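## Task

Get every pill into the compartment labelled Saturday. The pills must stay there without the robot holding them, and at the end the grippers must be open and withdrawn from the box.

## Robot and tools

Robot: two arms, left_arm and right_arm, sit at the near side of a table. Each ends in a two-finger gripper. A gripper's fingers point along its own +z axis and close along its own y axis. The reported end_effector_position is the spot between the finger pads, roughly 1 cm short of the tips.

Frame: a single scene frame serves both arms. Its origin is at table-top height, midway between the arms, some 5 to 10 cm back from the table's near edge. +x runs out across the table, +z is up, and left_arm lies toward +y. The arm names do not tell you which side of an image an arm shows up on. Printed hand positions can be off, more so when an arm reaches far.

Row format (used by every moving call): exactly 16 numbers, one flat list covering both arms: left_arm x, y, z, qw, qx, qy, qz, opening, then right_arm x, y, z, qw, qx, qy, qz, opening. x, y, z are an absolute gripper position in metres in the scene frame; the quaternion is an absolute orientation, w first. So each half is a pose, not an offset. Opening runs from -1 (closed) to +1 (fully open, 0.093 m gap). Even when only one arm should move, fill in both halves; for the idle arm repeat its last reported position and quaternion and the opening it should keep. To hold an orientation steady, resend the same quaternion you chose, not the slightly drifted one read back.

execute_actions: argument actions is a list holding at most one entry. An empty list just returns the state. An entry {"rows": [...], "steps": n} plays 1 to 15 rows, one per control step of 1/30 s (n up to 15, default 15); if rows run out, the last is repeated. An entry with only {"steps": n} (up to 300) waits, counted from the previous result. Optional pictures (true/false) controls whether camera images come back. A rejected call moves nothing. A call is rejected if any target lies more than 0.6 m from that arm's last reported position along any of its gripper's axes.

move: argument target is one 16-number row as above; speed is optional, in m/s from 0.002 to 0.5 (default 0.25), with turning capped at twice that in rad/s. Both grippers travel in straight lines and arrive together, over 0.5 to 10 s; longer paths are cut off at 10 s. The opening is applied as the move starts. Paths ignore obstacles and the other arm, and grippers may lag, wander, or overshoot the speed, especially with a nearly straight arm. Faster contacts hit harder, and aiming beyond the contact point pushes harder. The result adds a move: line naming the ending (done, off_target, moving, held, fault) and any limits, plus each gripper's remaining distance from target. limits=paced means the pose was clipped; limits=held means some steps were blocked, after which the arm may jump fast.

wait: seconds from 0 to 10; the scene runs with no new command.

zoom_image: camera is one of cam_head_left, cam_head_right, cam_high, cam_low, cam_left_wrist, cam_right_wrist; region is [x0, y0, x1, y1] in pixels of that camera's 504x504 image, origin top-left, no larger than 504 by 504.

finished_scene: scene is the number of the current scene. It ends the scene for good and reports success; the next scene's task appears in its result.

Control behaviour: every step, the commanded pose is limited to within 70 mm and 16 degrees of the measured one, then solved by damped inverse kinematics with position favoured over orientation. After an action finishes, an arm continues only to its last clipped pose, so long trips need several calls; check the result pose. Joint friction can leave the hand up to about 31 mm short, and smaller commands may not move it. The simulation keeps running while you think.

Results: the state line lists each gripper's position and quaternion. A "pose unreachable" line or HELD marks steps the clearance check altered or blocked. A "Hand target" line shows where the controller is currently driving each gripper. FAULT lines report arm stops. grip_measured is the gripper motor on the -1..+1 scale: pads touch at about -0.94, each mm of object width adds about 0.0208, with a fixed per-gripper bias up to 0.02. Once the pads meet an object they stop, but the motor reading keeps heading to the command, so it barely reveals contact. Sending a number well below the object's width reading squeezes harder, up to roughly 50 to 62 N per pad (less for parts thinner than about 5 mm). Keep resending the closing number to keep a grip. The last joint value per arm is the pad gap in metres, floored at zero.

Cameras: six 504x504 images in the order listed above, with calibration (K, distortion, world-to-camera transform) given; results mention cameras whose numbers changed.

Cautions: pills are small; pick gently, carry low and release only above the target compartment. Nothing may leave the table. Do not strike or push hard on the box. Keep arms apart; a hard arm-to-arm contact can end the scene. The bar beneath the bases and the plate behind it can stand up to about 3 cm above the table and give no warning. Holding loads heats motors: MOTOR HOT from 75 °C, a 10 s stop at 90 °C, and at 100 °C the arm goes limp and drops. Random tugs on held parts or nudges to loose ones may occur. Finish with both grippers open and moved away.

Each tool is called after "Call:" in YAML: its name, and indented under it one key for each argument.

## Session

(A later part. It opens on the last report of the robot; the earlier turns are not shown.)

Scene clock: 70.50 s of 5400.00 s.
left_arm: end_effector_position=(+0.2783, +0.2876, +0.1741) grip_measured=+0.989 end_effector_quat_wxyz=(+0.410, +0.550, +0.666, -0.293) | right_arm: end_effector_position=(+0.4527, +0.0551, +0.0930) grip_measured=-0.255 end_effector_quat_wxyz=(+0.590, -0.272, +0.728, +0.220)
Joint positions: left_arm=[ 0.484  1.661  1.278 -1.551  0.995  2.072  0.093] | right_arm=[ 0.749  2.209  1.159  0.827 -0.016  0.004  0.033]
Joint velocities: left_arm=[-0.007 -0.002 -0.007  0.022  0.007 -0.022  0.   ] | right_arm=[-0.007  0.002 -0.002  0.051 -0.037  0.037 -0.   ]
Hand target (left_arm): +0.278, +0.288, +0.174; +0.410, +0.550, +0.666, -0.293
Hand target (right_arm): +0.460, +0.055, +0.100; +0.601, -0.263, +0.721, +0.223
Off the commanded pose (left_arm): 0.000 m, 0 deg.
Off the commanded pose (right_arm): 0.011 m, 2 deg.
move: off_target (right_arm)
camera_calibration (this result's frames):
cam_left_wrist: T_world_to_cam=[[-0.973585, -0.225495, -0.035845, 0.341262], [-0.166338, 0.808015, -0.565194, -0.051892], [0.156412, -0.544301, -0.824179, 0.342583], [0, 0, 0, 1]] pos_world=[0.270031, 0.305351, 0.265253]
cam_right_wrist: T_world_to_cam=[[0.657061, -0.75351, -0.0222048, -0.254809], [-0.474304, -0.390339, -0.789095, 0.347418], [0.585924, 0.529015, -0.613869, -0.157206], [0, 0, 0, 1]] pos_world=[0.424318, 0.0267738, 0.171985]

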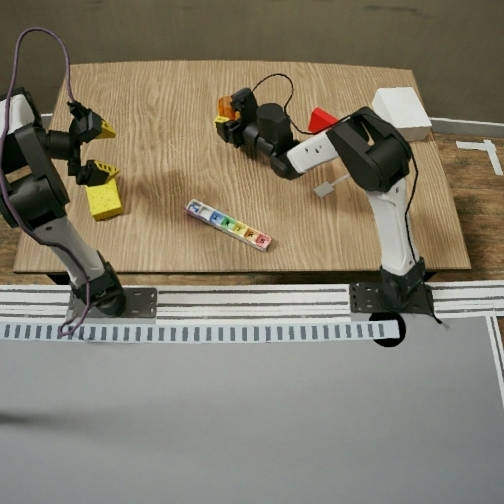

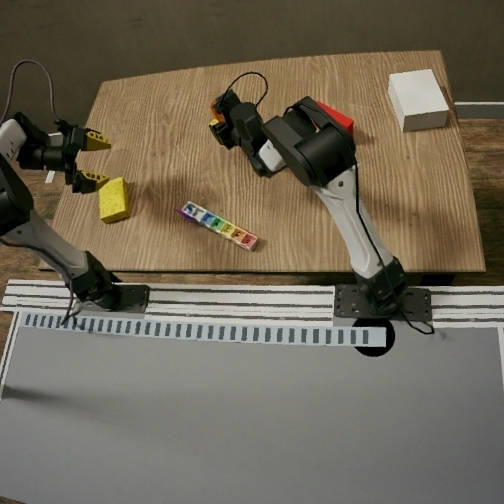

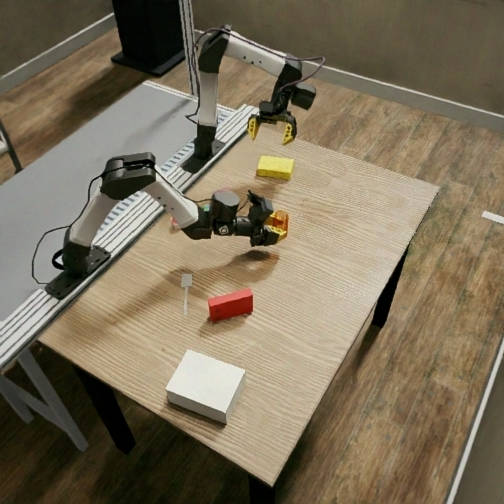

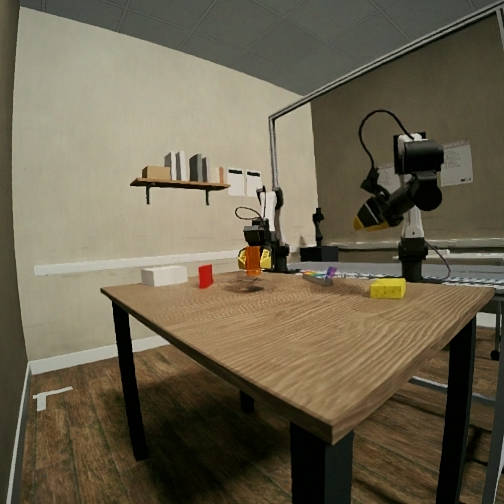

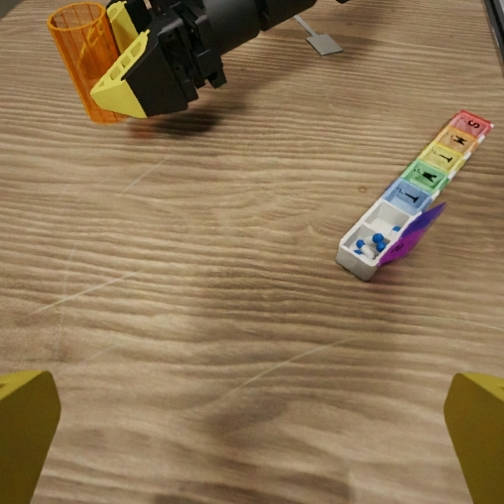

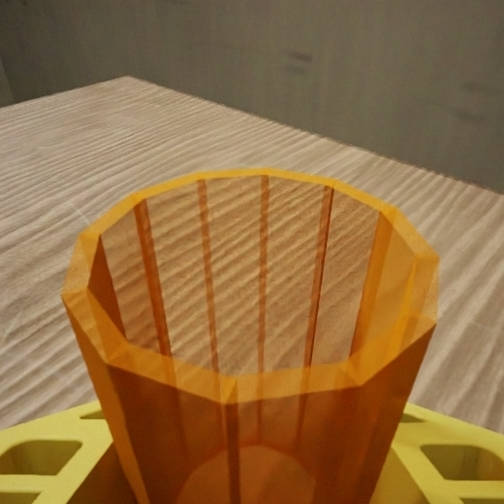

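Call:
move:
  target: [0.2785,0.2876,0.1742,0.41,0.55,0.666,-0.293,1,0.475,0.05,0.041,0.604,-0.262,0.72,0.22,-0.28]
  speed: 0.04

Call:
move:
  target: [0.2785,0.2876,0.1742,0.41,0.55,0.666,-0.293,1,0.475,0.05,0.041,0.604,-0.262,0.72,0.22,1]

Call:
move:
  target: [0.2785,0.2876,0.1742,0.41,0.55,0.666,-0.293,1,0.39,-0.02,0.07,0.604,-0.262,0.72,0.22,1]
  speed: 0.1

Call:
move:
  target: [0.2785,0.33,0.1742,0.41,0.55,0.666,-0.293,1,0.211,0.10,0.11,0,-0.537,0.843,0,-0.65]

Scene clock: 73.23 s of 5400.00 s.
left_arm: end_effector_position=(+0.2783, +0.2876, +0.1741) grip_measured=+0.989 end_effector_quat_wxyz=(+0.410, +0.550, +0.666, -0.293) | right_arm: end_effector_position=(+0.4681, +0.0502, +0.0388) grip_measured=-0.255 end_effector_quat_wxyz=(+0.596, -0.264, +0.726, +0.219)
Joint positions: left_arm=[ 0.484  1.661  1.278 -1.551  0.995  2.072  0.093] | right_arm=[ 0.724  2.398  1.195  0.994 -0.026  0.006  0.033]
Joint velocities: left_arm=[-0.027 -0.007 -0.017  0.007  0.081 -0.022 -0.001] | right_arm=[-0.007 -0.002  0.007  0.081  0.066  0.037 -0.001]
Hand target (left_arm): +0.278, +0.288, +0.174; +0.410, +0.550, +0.666, -0.293
Hand target (right_arm): +0.475, +0.051, +0.041; +0.604, -0.262, +0.720, +0.220
Off the commanded pose (left_arm): 0.000 m, 0 deg.
Off the commanded pose (right_arm): 0.007 m, 1 deg.
move: done
camera_calibration (this result's frames):
cam_left_wrist: T_world_to_cam=[[-0.973585, -0.225495, -0.035845, 0.341262], [-0.166338, 0.808015, -0.565194, -0.051892], [0.156412, -0.544301, -0.824179, 0.342583], [0, 0, 0, 1]] pos_world=[0.270031, 0.305351, 0.265253]
cam_right_wrist: T_world_to_cam=[[0.644994, -0.763733, -0.026354, -0.263492], [-0.474015, -0.372792, -0.797707, 0.309435], [0.59941, 0.527008, -0.602469, -0.203565], [0, 0, 0, 1]] pos_world=[0.438647, 0.0213981, 0.117252]

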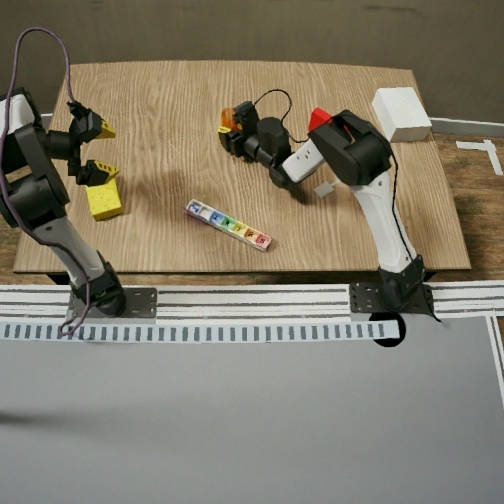

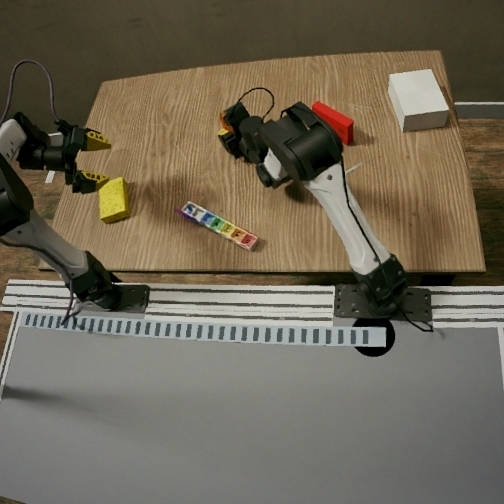

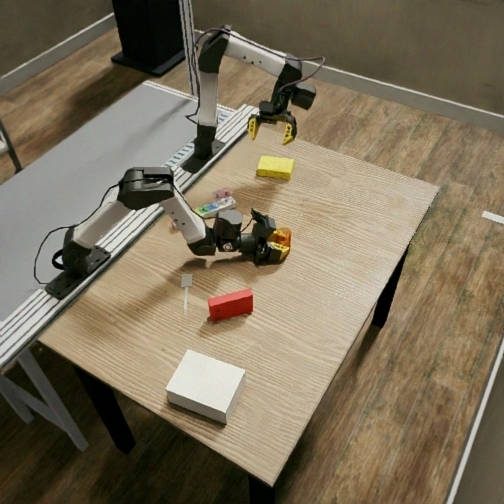

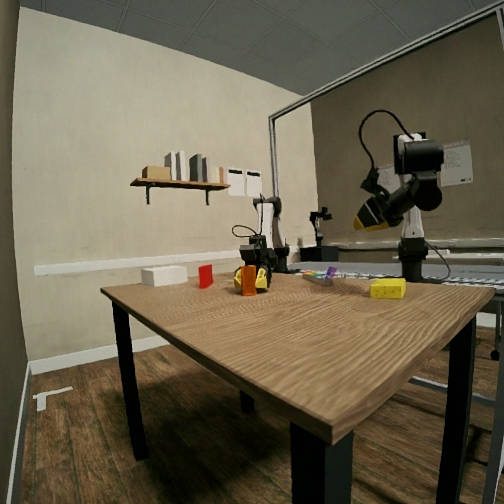

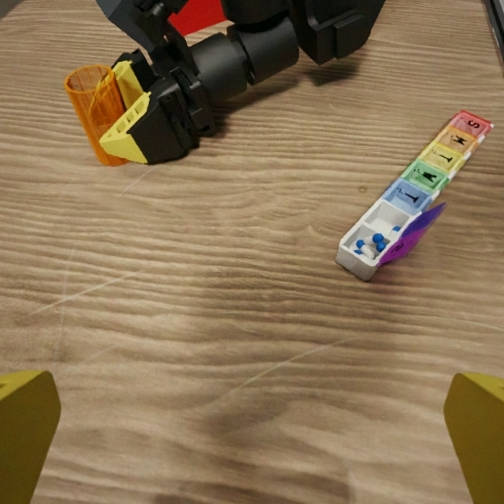

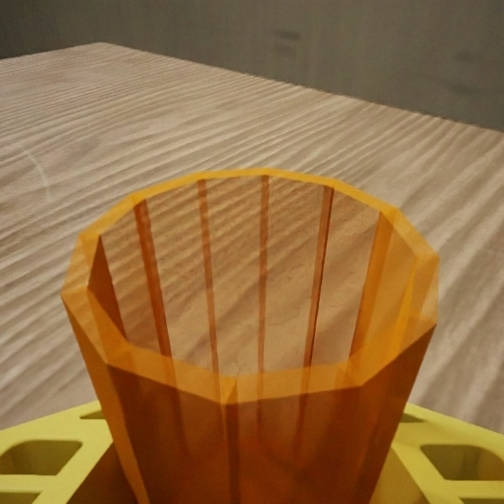

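Scene clock: 73.93 s of 5400.00 s.
left_arm: end_effector_position=(+0.2783, +0.2876, +0.1741) grip_measured=+0.989 end_effector_quat_wxyz=(+0.410, +0.550, +0.666, -0.293) | right_arm: end_effector_position=(+0.4681, +0.0502, +0.0389) grip_measured=+0.988 end_effector_quat_wxyz=(+0.596, -0.264, +0.726, +0.219)
Joint positions: left_arm=[ 0.484  1.661  1.278 -1.551  0.995  2.072  0.093] | right_arm=[ 0.724  2.398  1.195  0.994 -0.026  0.006  0.093]
Joint velocities: left_arm=[-0.002  0.017  0.012  0.022 -0.037 -0.037 -0.001] | right_arm=[-0.007  0.012 -0.007 -0.11   0.007 -0.081 -0.   ]
Hand target (left_arm): +0.278, +0.288, +0.174; +0.410, +0.550, +0.666, -0.293
Hand target (right_arm): +0.475, +0.050, +0.041; +0.604, -0.262, +0.720, +0.220
Off the commanded pose (left_arm): 0.000 m, 0 deg.
Off the commanded pose (right_arm): 0.007 m, 1 deg.
move: done
camera_calibration (this result's frames):
cam_left_wrist: T_world_to_cam=[[-0.973585, -0.225495, -0.035845, 0.341262], [-0.166338, 0.808015, -0.565194, -0.051892], [0.156412, -0.544301, -0.824179, 0.342583], [0, 0, 0, 1]] pos_world=[0.270031, 0.305351, 0.265253]
cam_right_wrist: T_world_to_cam=[[0.645004, -0.763725, -0.0263443, -0.263495], [-0.473776, -0.372604, -0.797937, 0.309406], [0.599588, 0.527154, -0.602165, -0.203627], [0, 0, 0, 1]] pos_world=[0.438637, 0.0213909, 0.117327]

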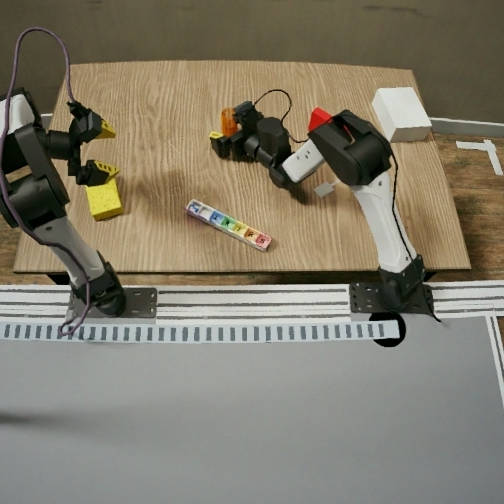

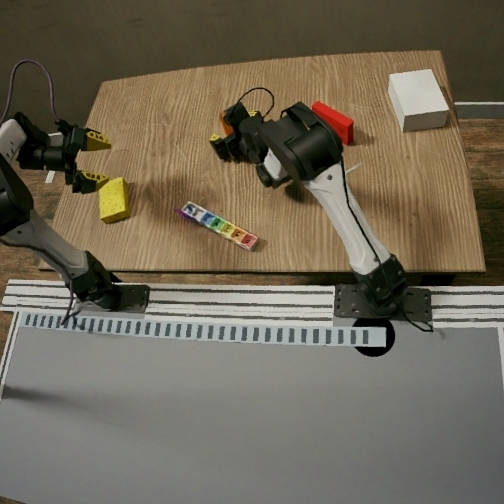

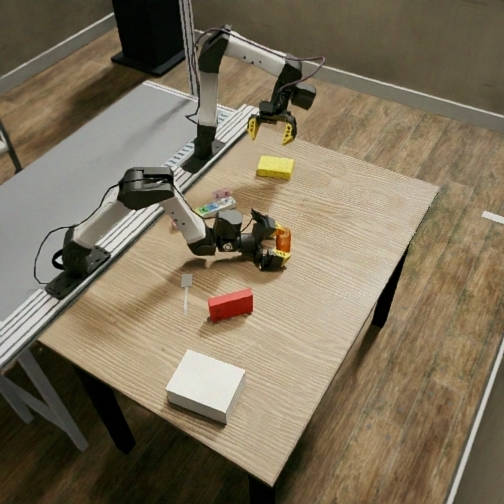

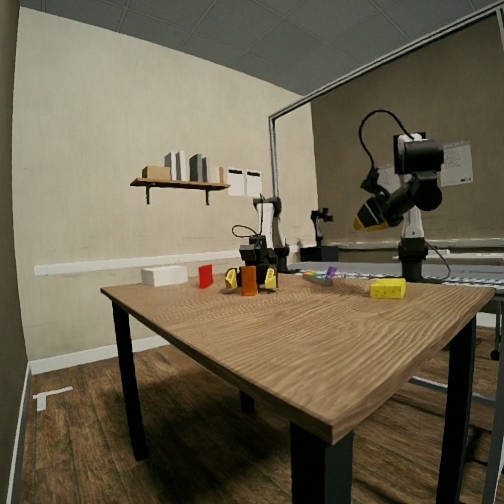

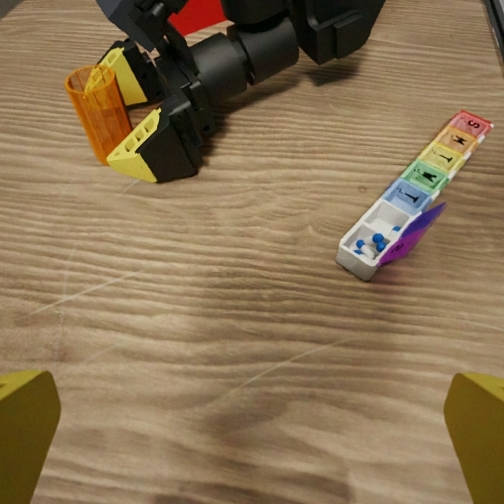

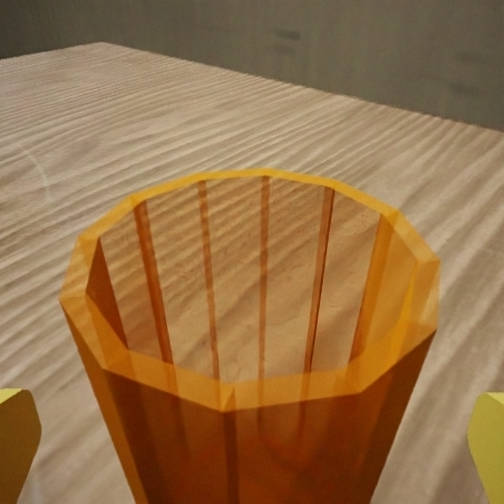

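Scene clock: 75.47 s of 5400.00 s.
left_arm: end_effector_position=(+0.2783, +0.2876, +0.1741) grip_measured=+0.989 end_effector_quat_wxyz=(+0.410, +0.550, +0.666, -0.293) | right_arm: end_effector_position=(+0.3925, -0.0164, +0.0609) grip_measured=+0.988 end_effector_quat_wxyz=(+0.597, -0.262, +0.726, +0.219)
Joint positions: left_arm=[ 0.484  1.661  1.278 -1.551  0.995  2.072  0.093] | right_arm=[ 0.71   2.114  0.717  1.188 -0.038  0.006  0.093]
Joint velocities: left_arm=[ 0.002  0.007 -0.012 -0.066  0.081 -0.081 -0.001] | right_arm=[-0.017 -0.007  0.007 -0.022 -0.051 -0.022  0.   ]
Hand target (left_arm): +0.278, +0.288, +0.174; +0.410, +0.550, +0.666, -0.293
Hand target (right_arm): +0.391, -0.021, +0.069; +0.604, -0.262, +0.720, +0.220
Off the commanded pose (left_arm): 0.000 m, 0 deg.
Off the commanded pose (right_arm): 0.010 m, 1 deg.
move: done
camera_calibration (this result's frames):
cam_left_wrist: T_world_to_cam=[[-0.973585, -0.225495, -0.035845, 0.341262], [-0.166338, 0.808015, -0.565194, -0.051892], [0.156412, -0.544301, -0.824179, 0.342583], [0, 0, 0, 1]] pos_world=[0.270031, 0.305351, 0.265253]
cam_right_wrist: T_world_to_cam=[[0.643752, -0.764714, -0.0282175, -0.264449], [-0.475046, -0.370451, -0.798184, 0.266811], [0.599929, 0.527237, -0.601753, -0.110021], [0, 0, 0, 1]] pos_world=[0.362992, -0.0453801, 0.139296]

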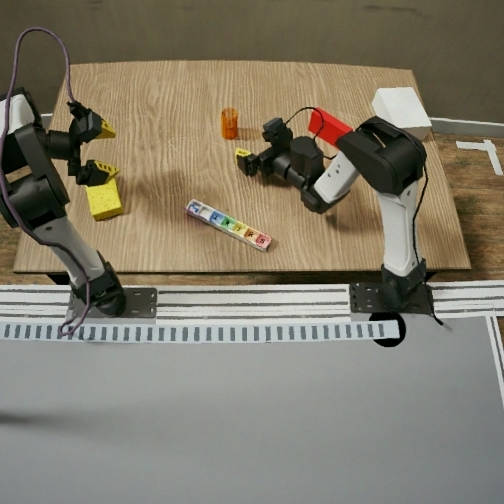

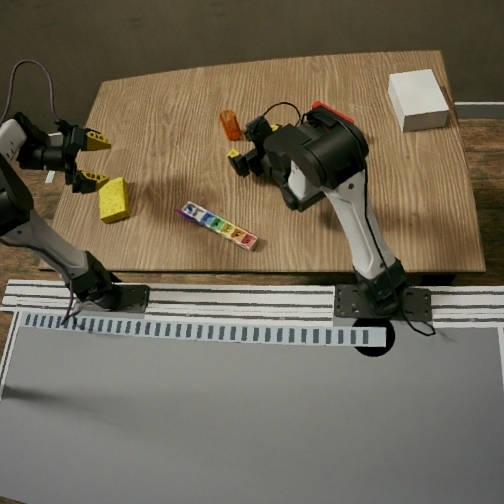

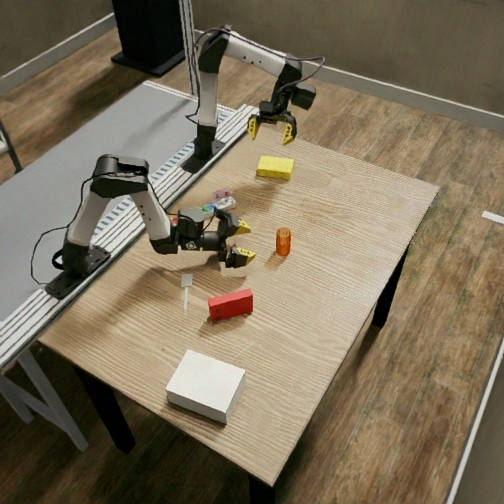

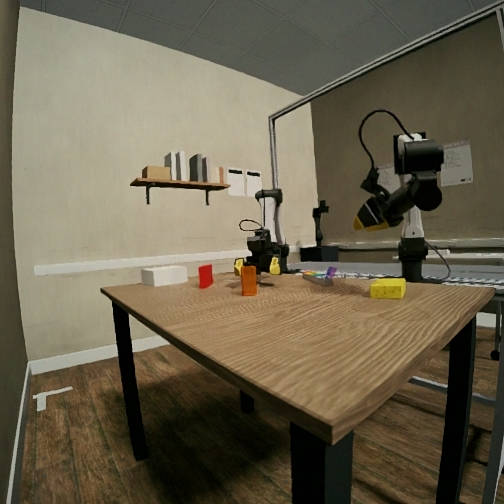

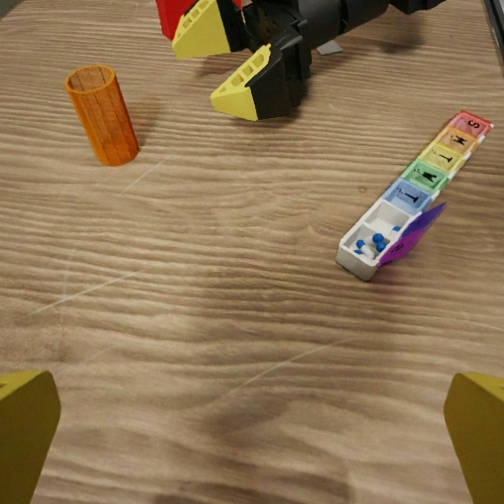

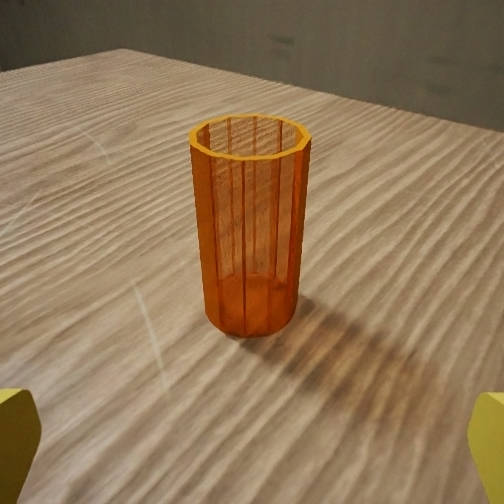

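Scene clock: 79.07 s of 5400.00 s.
left_arm: end_effector_position=(+0.2786, +0.3251, +0.1736) grip_measured=+0.989 end_effector_quat_wxyz=(+0.416, +0.531, +0.694, -0.251) | right_arm: end_effector_position=(+0.2085, +0.0900, +0.1124) grip_measured=-0.648 end_effector_quat_wxyz=(+0.015, -0.534, +0.845, -0.002)
Joint positions: left_arm=[ 0.604  1.661  1.304 -1.552  0.958  2.095  0.093] | right_arm=[ 1.166  2.409  2.429 -1.579  0.006 -0.009  0.014]
Joint velocities: left_arm=[-0.007  0.002 -0.002  0.022  0.007  0.007 -0.001] | right_arm=[-0.007  0.017  0.012  0.007  0.037 -0.007  0.   ]
Hand target (left_arm): +0.278, +0.329, +0.174; +0.411, +0.533, +0.696, -0.249
Hand target (right_arm): +0.208, +0.094, +0.113; +0.016, -0.532, +0.846, +0.002
Off the commanded pose (left_arm): 0.005 m, 6 deg.
Off the commanded pose (right_arm): 0.011 m, 2 deg.
joint sent to its limit (left arm) — the command would take joint 4 (wrist pitch) past its lower limit and joint 6 (wrist roll) past its upper limit, so those joints were sent only as far as their limits.
joint sent to its limit (right arm) — the command would take joint 4 (wrist pitch) past its lower limit, so that joint was sent only as far as its limit.
move: off_target (left_arm, right_arm)
camera_calibration (this result's frames):
cam_left_wrist: T_world_to_cam=[[-0.946813, -0.314478, -0.0681836, 0.377031], [-0.232928, 0.815994, -0.529055, -0.0726811], [0.222014, -0.485034, -0.845844, 0.3287], [0, 0, 0, 1]] pos_world=[0.267072, 0.337306, 0.265284]
cam_right_wrist: T_world_to_cam=[[0.89336, -0.449142, 0.0133717, -0.14827], [-0.413296, -0.809655, 0.416707, 0.150001], [-0.176334, -0.377796, -0.908943, 0.253052], [0, 0, 0, 1]] pos_world=[0.239075, 0.150457, 0.169486]

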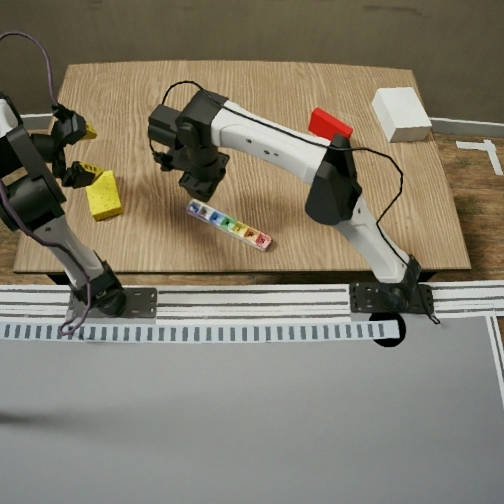

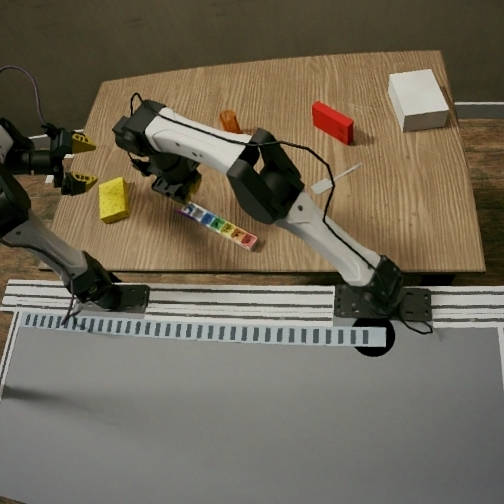

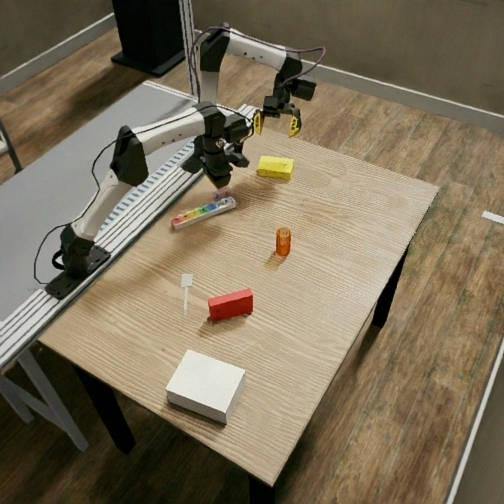

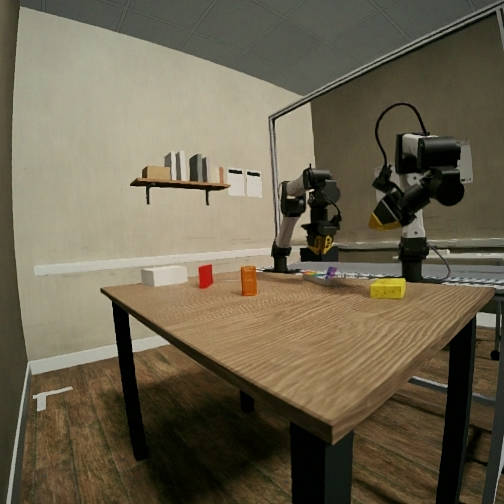

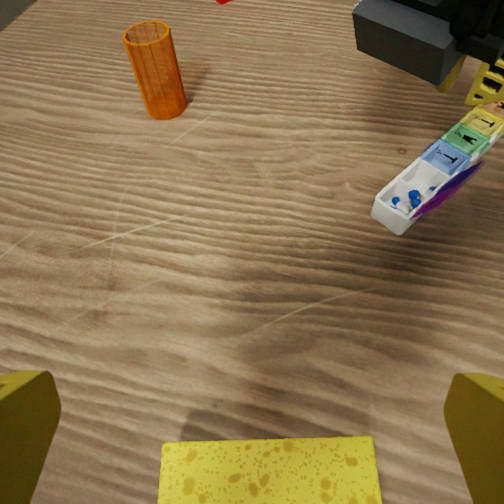

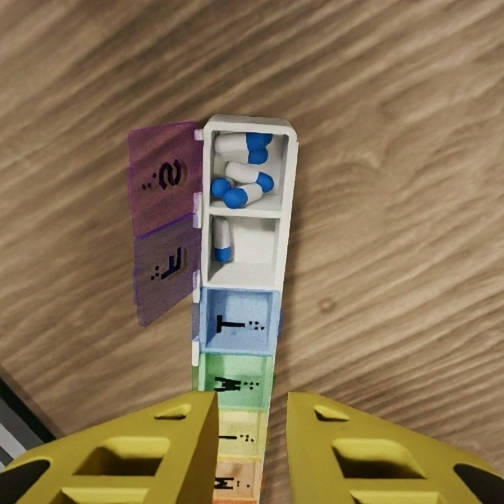

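Call:
move:
  target: [0.2786,0.3251,0.1736,0.416,0.531,0.694,-0.251,1,0.3,-0.3,0.2,0.5,0,0.866,0,1]

Call:
move:
  target: [0.195,0.035,0.10,0,0.843,0.537,0,0.4,0.3,-0.3,0.2,0.5,0,0.866,0,1]

Scene clock: 84.27 s of 5400.00 s.
left_arm: end_effector_position=(+0.2786, +0.3251, +0.1736) grip_measured=+0.989 end_effector_quat_wxyz=(+0.416, +0.531, +0.694, -0.251) | right_arm: end_effector_position=(+0.3064, -0.2935, +0.1943) grip_measured=+0.988 end_effector_quat_wxyz=(+0.493, +0.001, +0.870, +0.007)
Joint positions: left_arm=[ 0.604  1.661  1.304 -1.552  0.958  2.095  0.093] | right_arm=[ 0.241  0.863  0.658 -0.36   0.155  0.109  0.093]
Joint velocities: left_arm=[-0.007  0.012  0.012  0.037 -0.022 -0.066  0.   ] | right_arm=[ 0.012 -0.002 -0.002  0.066  0.051 -0.066  0.   ]
Hand target (left_arm): +0.279, +0.325, +0.174; +0.416, +0.531, +0.694, -0.251
Hand target (right_arm): +0.305, -0.295, +0.193; +0.499, +0.001, +0.867, +0.009
Off the commanded pose (left_arm): 0.000 m, 0 deg.
Off the commanded pose (right_arm): 0.011 m, 1 deg.
move: off_target (right_arm)
camera_calibration (this result's frames):
cam_left_wrist: T_world_to_cam=[[-0.946813, -0.314478, -0.0681836, 0.377031], [-0.232928, 0.815994, -0.529055, -0.0726811], [0.222014, -0.485034, -0.845844, 0.3287], [0, 0, 0, 1]] pos_world=[0.267072, 0.337306, 0.265284]
cam_right_wrist: T_world_to_cam=[[-0.00202039, -0.999371, -0.035418, -0.286732], [-0.837827, 0.0210276, -0.545531, 0.406772], [0.545933, 0.028572, -0.837342, 0.0839159], [0, 0, 0, 1]] pos_world=[0.294412, -0.297503, 0.282017]

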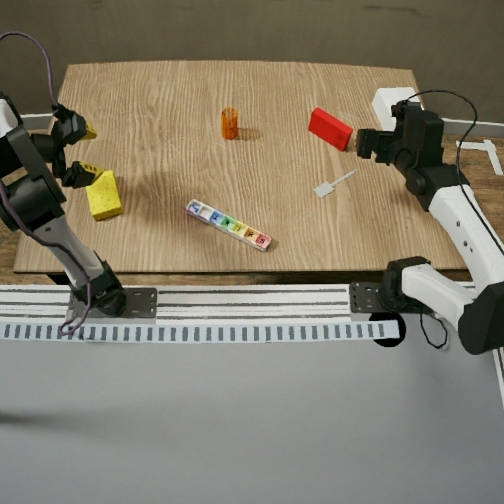

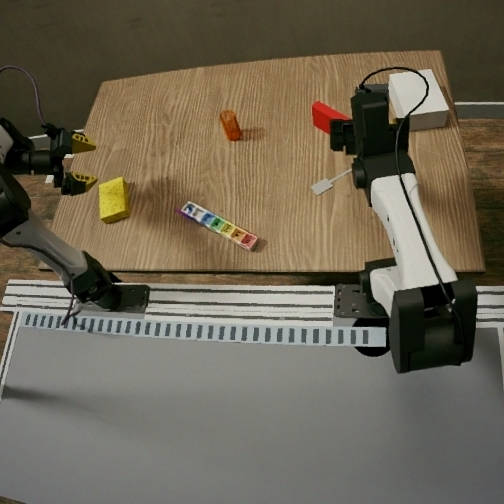

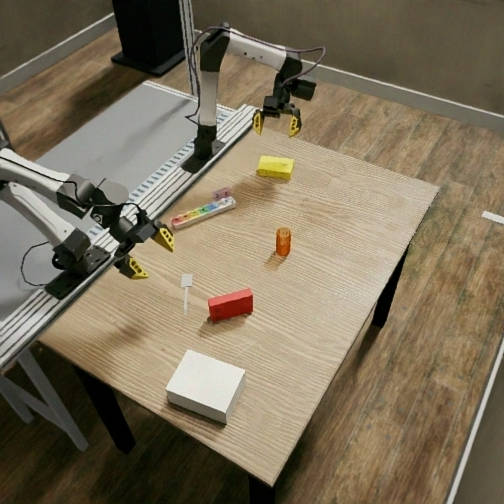

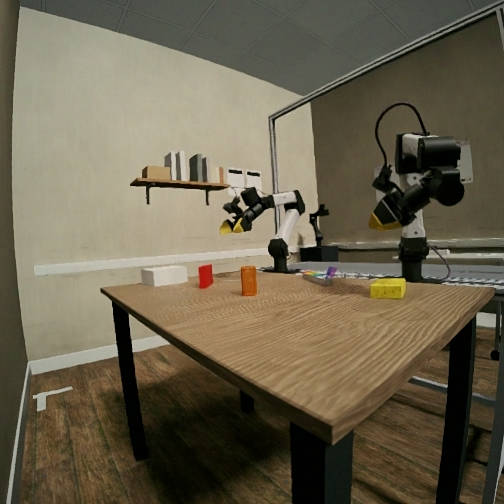

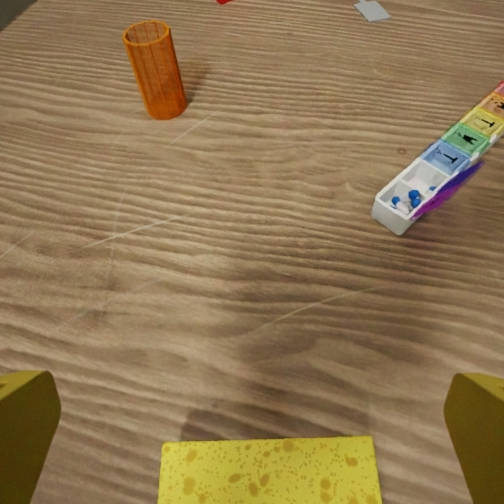

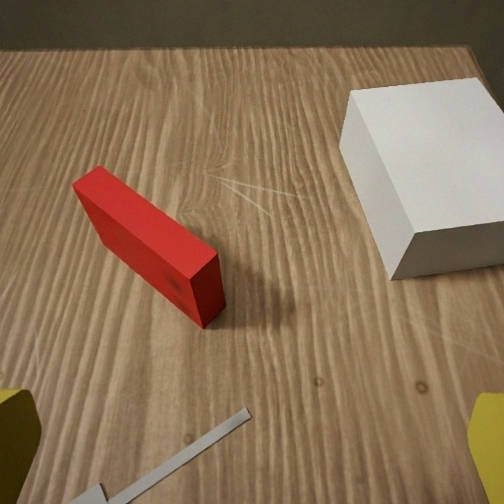

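Scene clock: 87.33 s of 5400.00 s.
left_arm: end_effector_position=(+0.1960, +0.0345, +0.1004) grip_measured=+0.402 end_effector_quat_wxyz=(+0.008, +0.847, +0.531, -0.020) | right_arm: end_effector_position=(+0.3025, -0.2980, +0.1970) grip_measured=+0.988 end_effector_quat_wxyz=(+0.495, -0.000, +0.869, +0.000)
Joint positions: left_arm=[-0.938  1.79   1.462 -1.247  0.029  1.088  0.064] | right_arm=[ 0.228  0.84   0.658 -0.378  0.155  0.092  0.093]
Joint velocities: left_arm=[ 0.002 -0.002 -0.007 -0.081  0.022  0.007  0.   ] | right_arm=[-0.022 -0.007  0.002 -0.066  0.066 -0.022  0.   ]
Hand target (left_arm): +0.196, +0.034, +0.099; -0.003, +0.846, +0.533, -0.016
Hand target (right_arm): +0.300, -0.300, +0.200; +0.500, -0.000, +0.866, +0.000
Off the commanded pose (left_arm): 0.001 m, 3 deg.
Off the commanded pose (right_arm): 0.004 m, 1 deg.
move: off_target (left_arm)
camera_calibration (this result's frames):
cam_left_wrist: T_world_to_cam=[[-0.909495, 0.415281, 0.0189884, 0.161179], [0.387522, 0.830395, 0.400339, -0.108979], [0.150485, 0.371465, -0.91617, 0.135699], [0, 0, 0, 1]] pos_world=[0.168402, -0.0268458, 0.164891]
cam_right_wrist: T_world_to_cam=[[-0.00535247, -0.999745, -0.021957, -0.292931], [-0.835292, 0.0165418, -0.549558, 0.403741], [0.549781, 0.0153991, -0.835167, 0.0828817], [0, 0, 0, 1]] pos_world=[0.290107, -0.300811, 0.284667]

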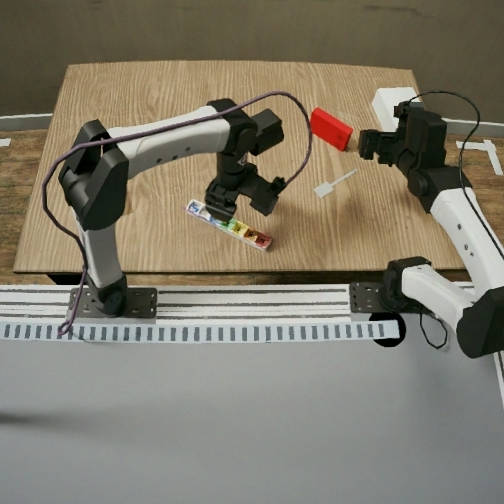

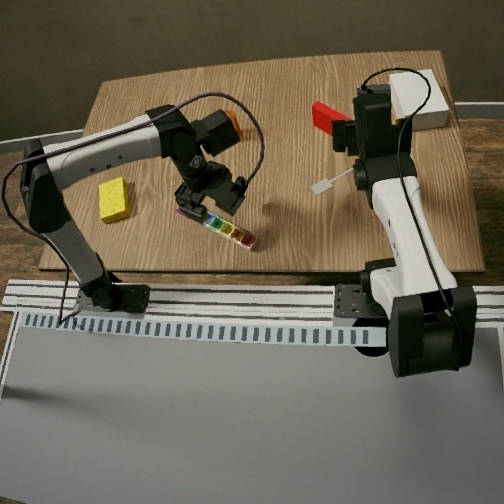

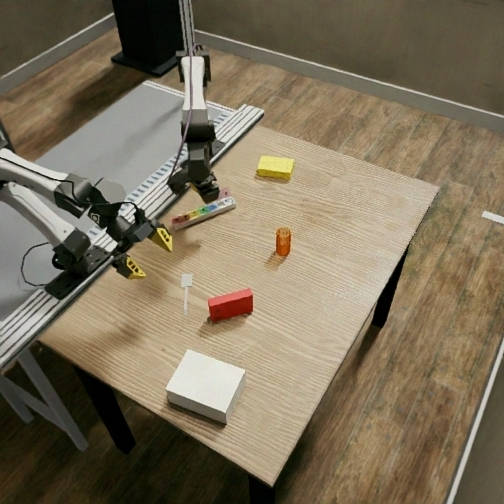

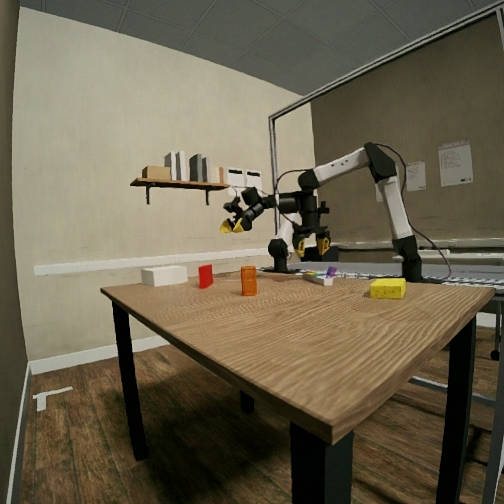

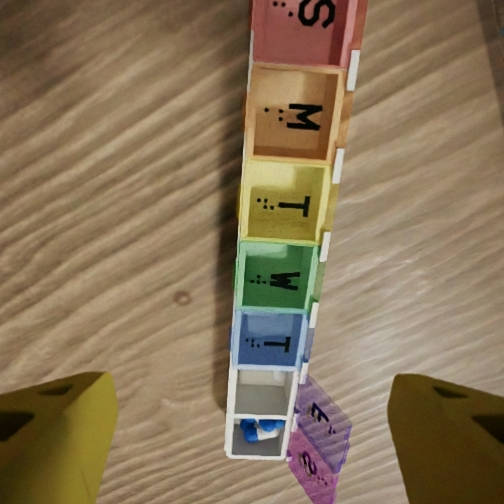

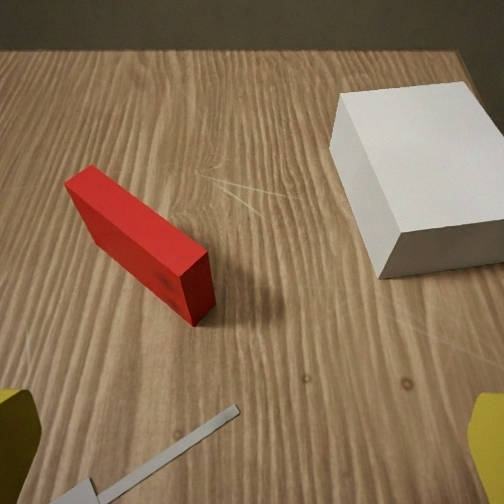

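Call:
move:
  target: [0.173,0.019,0.05,0,0.87,0.492,0,0.4,0.3,-0.3,0.2,0.5,0,0.866,0,1]
  speed: 0.06

Call:
move:
  target: [0.173,0.019,0.02,0,0.87,0.492,0,0.4,0.3,-0.3,0.2,0.5,0,0.866,0,1]
  speed: 0.03

Scene clock: 90.53 s of 5400.00 s.
left_arm: end_effector_position=(+0.1770, +0.0168, +0.0625) grip_measured=+0.402 end_effector_quat_wxyz=(+0.012, +0.870, +0.493, -0.005) | right_arm: end_effector_position=(+0.3025, -0.2980, +0.1969) grip_measured=+0.988 end_effector_quat_wxyz=(+0.494, -0.000, +0.869, +0.000)
Joint positions: left_arm=[-1.029  1.817  1.343 -1.089  0.     1.086  0.064] | right_arm=[ 0.228  0.84   0.658 -0.379  0.155  0.092  0.093]
Joint velocities: left_arm=[ 0.022  0.007 -0.002  0.007 -0.007 -0.007 -0.   ] | right_arm=[-0.002  0.022 -0.012 -0.022 -0.051 -0.022  0.   ]
Hand target (left_arm): +0.173, +0.019, +0.050; -0.001, +0.870, +0.492, -0.001
Hand target (right_arm): +0.300, -0.300, +0.200; +0.500, +0.000, +0.866, +0.000
Off the commanded pose (left_arm): 0.013 m, 2 deg.
Off the commanded pose (right_arm): 0.004 m, 1 deg.
move: off_target (left_arm)
camera_calibration (this result's frames):
cam_left_wrist: T_world_to_cam=[[-0.869384, 0.494104, -0.00580818, 0.145089], [0.446488, 0.79053, 0.41918, -0.0826487], [0.21171, 0.361835, -0.907885, 0.0992243], [0, 0, 0, 1]] pos_world=[0.142033, -0.0422557, 0.125572]
cam_right_wrist: T_world_to_cam=[[-0.00536053, -0.999746, -0.0218866, -0.292953], [-0.835498, 0.016504, -0.549246, 0.403649], [0.549467, 0.015342, -0.835374, 0.0829606], [0, 0, 0, 1]] pos_world=[0.290093, -0.300814, 0.284594]

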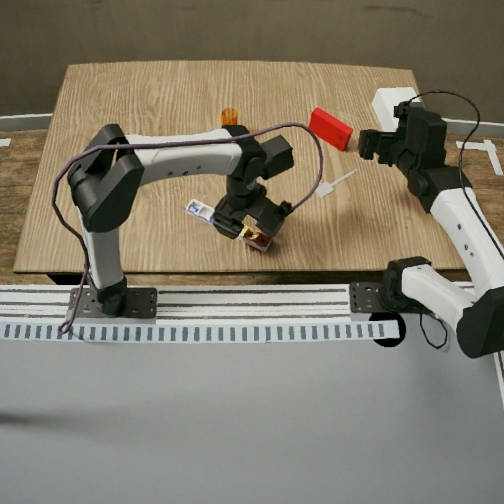

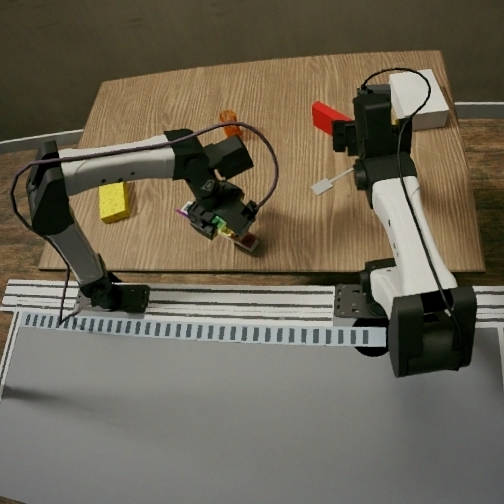

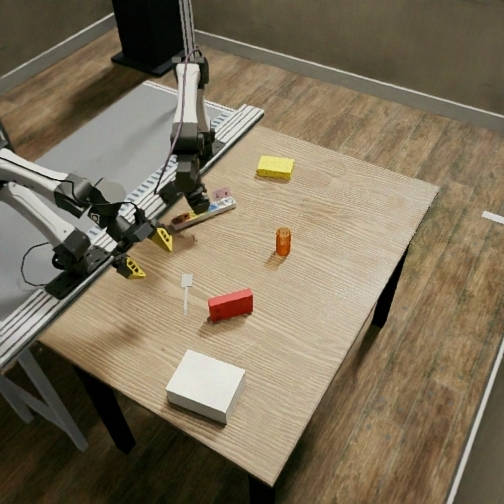

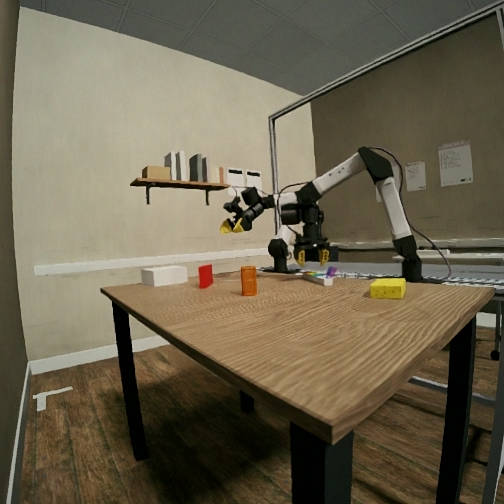

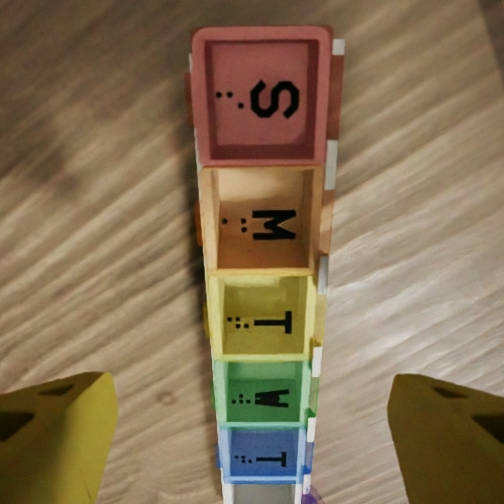

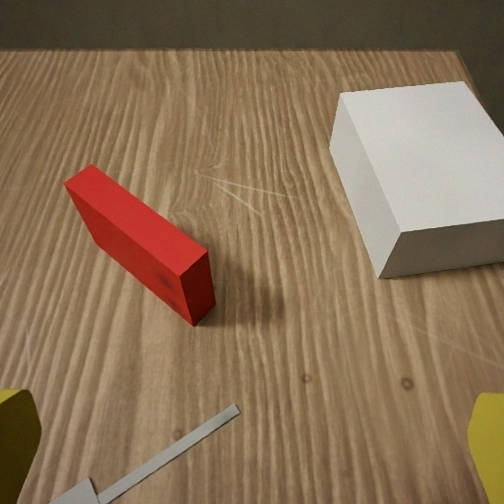

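Scene clock: 92.27 s of 5400.00 s.
left_arm: end_effector_position=(+0.1776, +0.0155, +0.0333) grip_measured=+0.402 end_effector_quat_wxyz=(+0.014, +0.870, +0.493, -0.005) | right_arm: end_effector_position=(+0.3025, -0.2980, +0.1968) grip_measured=+0.988 end_effector_quat_wxyz=(+0.494, -0.000, +0.869, +0.000)
Joint positions: left_arm=[-1.029  1.849  1.263 -0.974 -0.001  1.086  0.064] | right_arm=[ 0.228  0.84   0.658 -0.379  0.155  0.092  0.093]
Joint velocities: left_arm=[-0.002 -0.012 -0.007 -0.022  0.051  0.007  0.002] | right_arm=[ 0.002  0.002  0.007 -0.081 -0.022 -0.022 -0.001]
Hand target (left_arm): +0.173, +0.019, +0.021; -0.000, +0.870, +0.492, -0.000
Hand target (right_arm): +0.300, -0.300, +0.200; +0.500, -0.000, +0.866, -0.000
Off the commanded pose (left_arm): 0.015 m, 2 deg.
Off the commanded pose (right_arm): 0.004 m, 1 deg.
move: off_target (left_arm)
camera_calibration (this result's frames):
cam_left_wrist: T_world_to_cam=[[-0.869396, 0.494021, -0.00969728, 0.14623], [0.445192, 0.791678, 0.418391, -0.0694624], [0.214371, 0.35943, -0.908215, 0.0726739], [0, 0, 0, 1]] pos_world=[0.142476, -0.0433697, 0.096484]
cam_right_wrist: T_world_to_cam=[[-0.00536856, -0.999748, -0.0218162, -0.292976], [-0.835704, 0.0164663, -0.548933, 0.403556], [0.549154, 0.0152849, -0.835582, 0.0830394], [0, 0, 0, 1]] pos_world=[0.290079, -0.300816, 0.28452]

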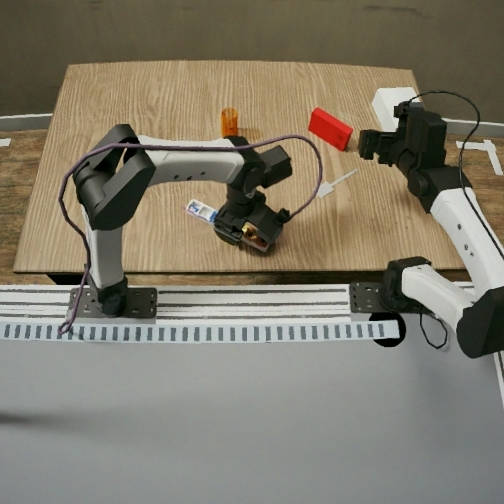

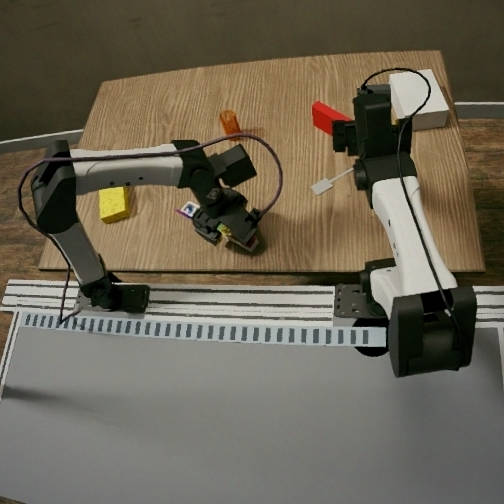

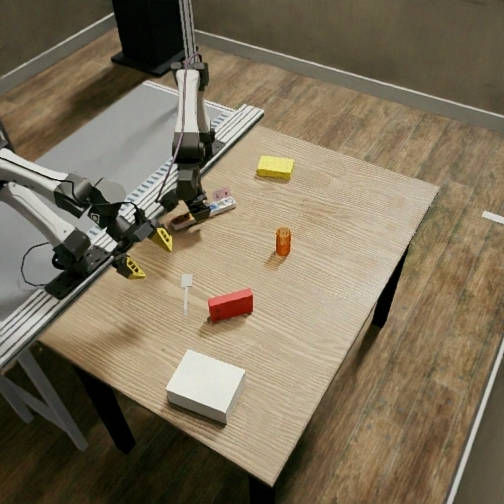

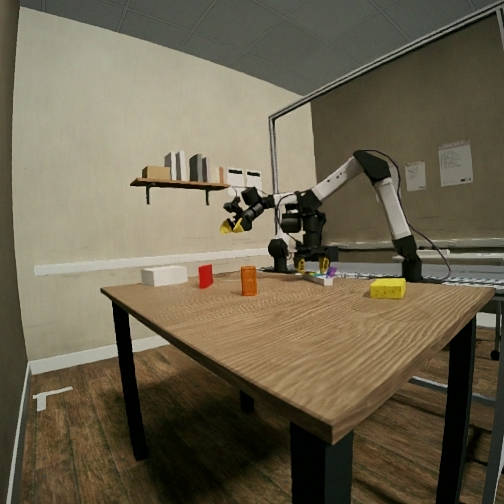

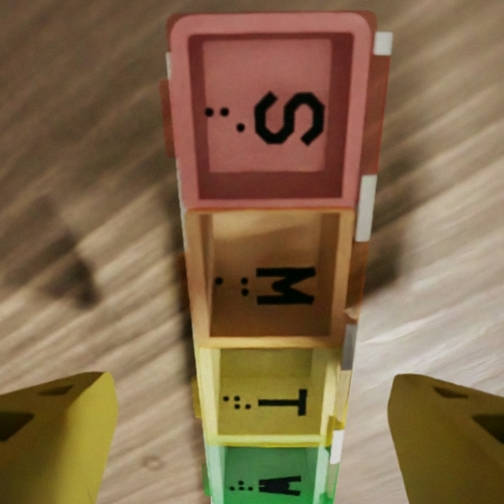

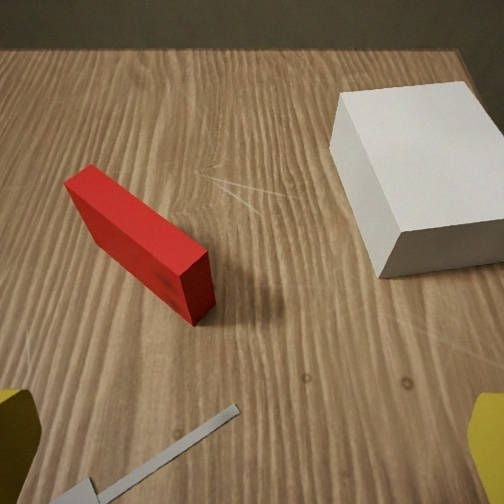

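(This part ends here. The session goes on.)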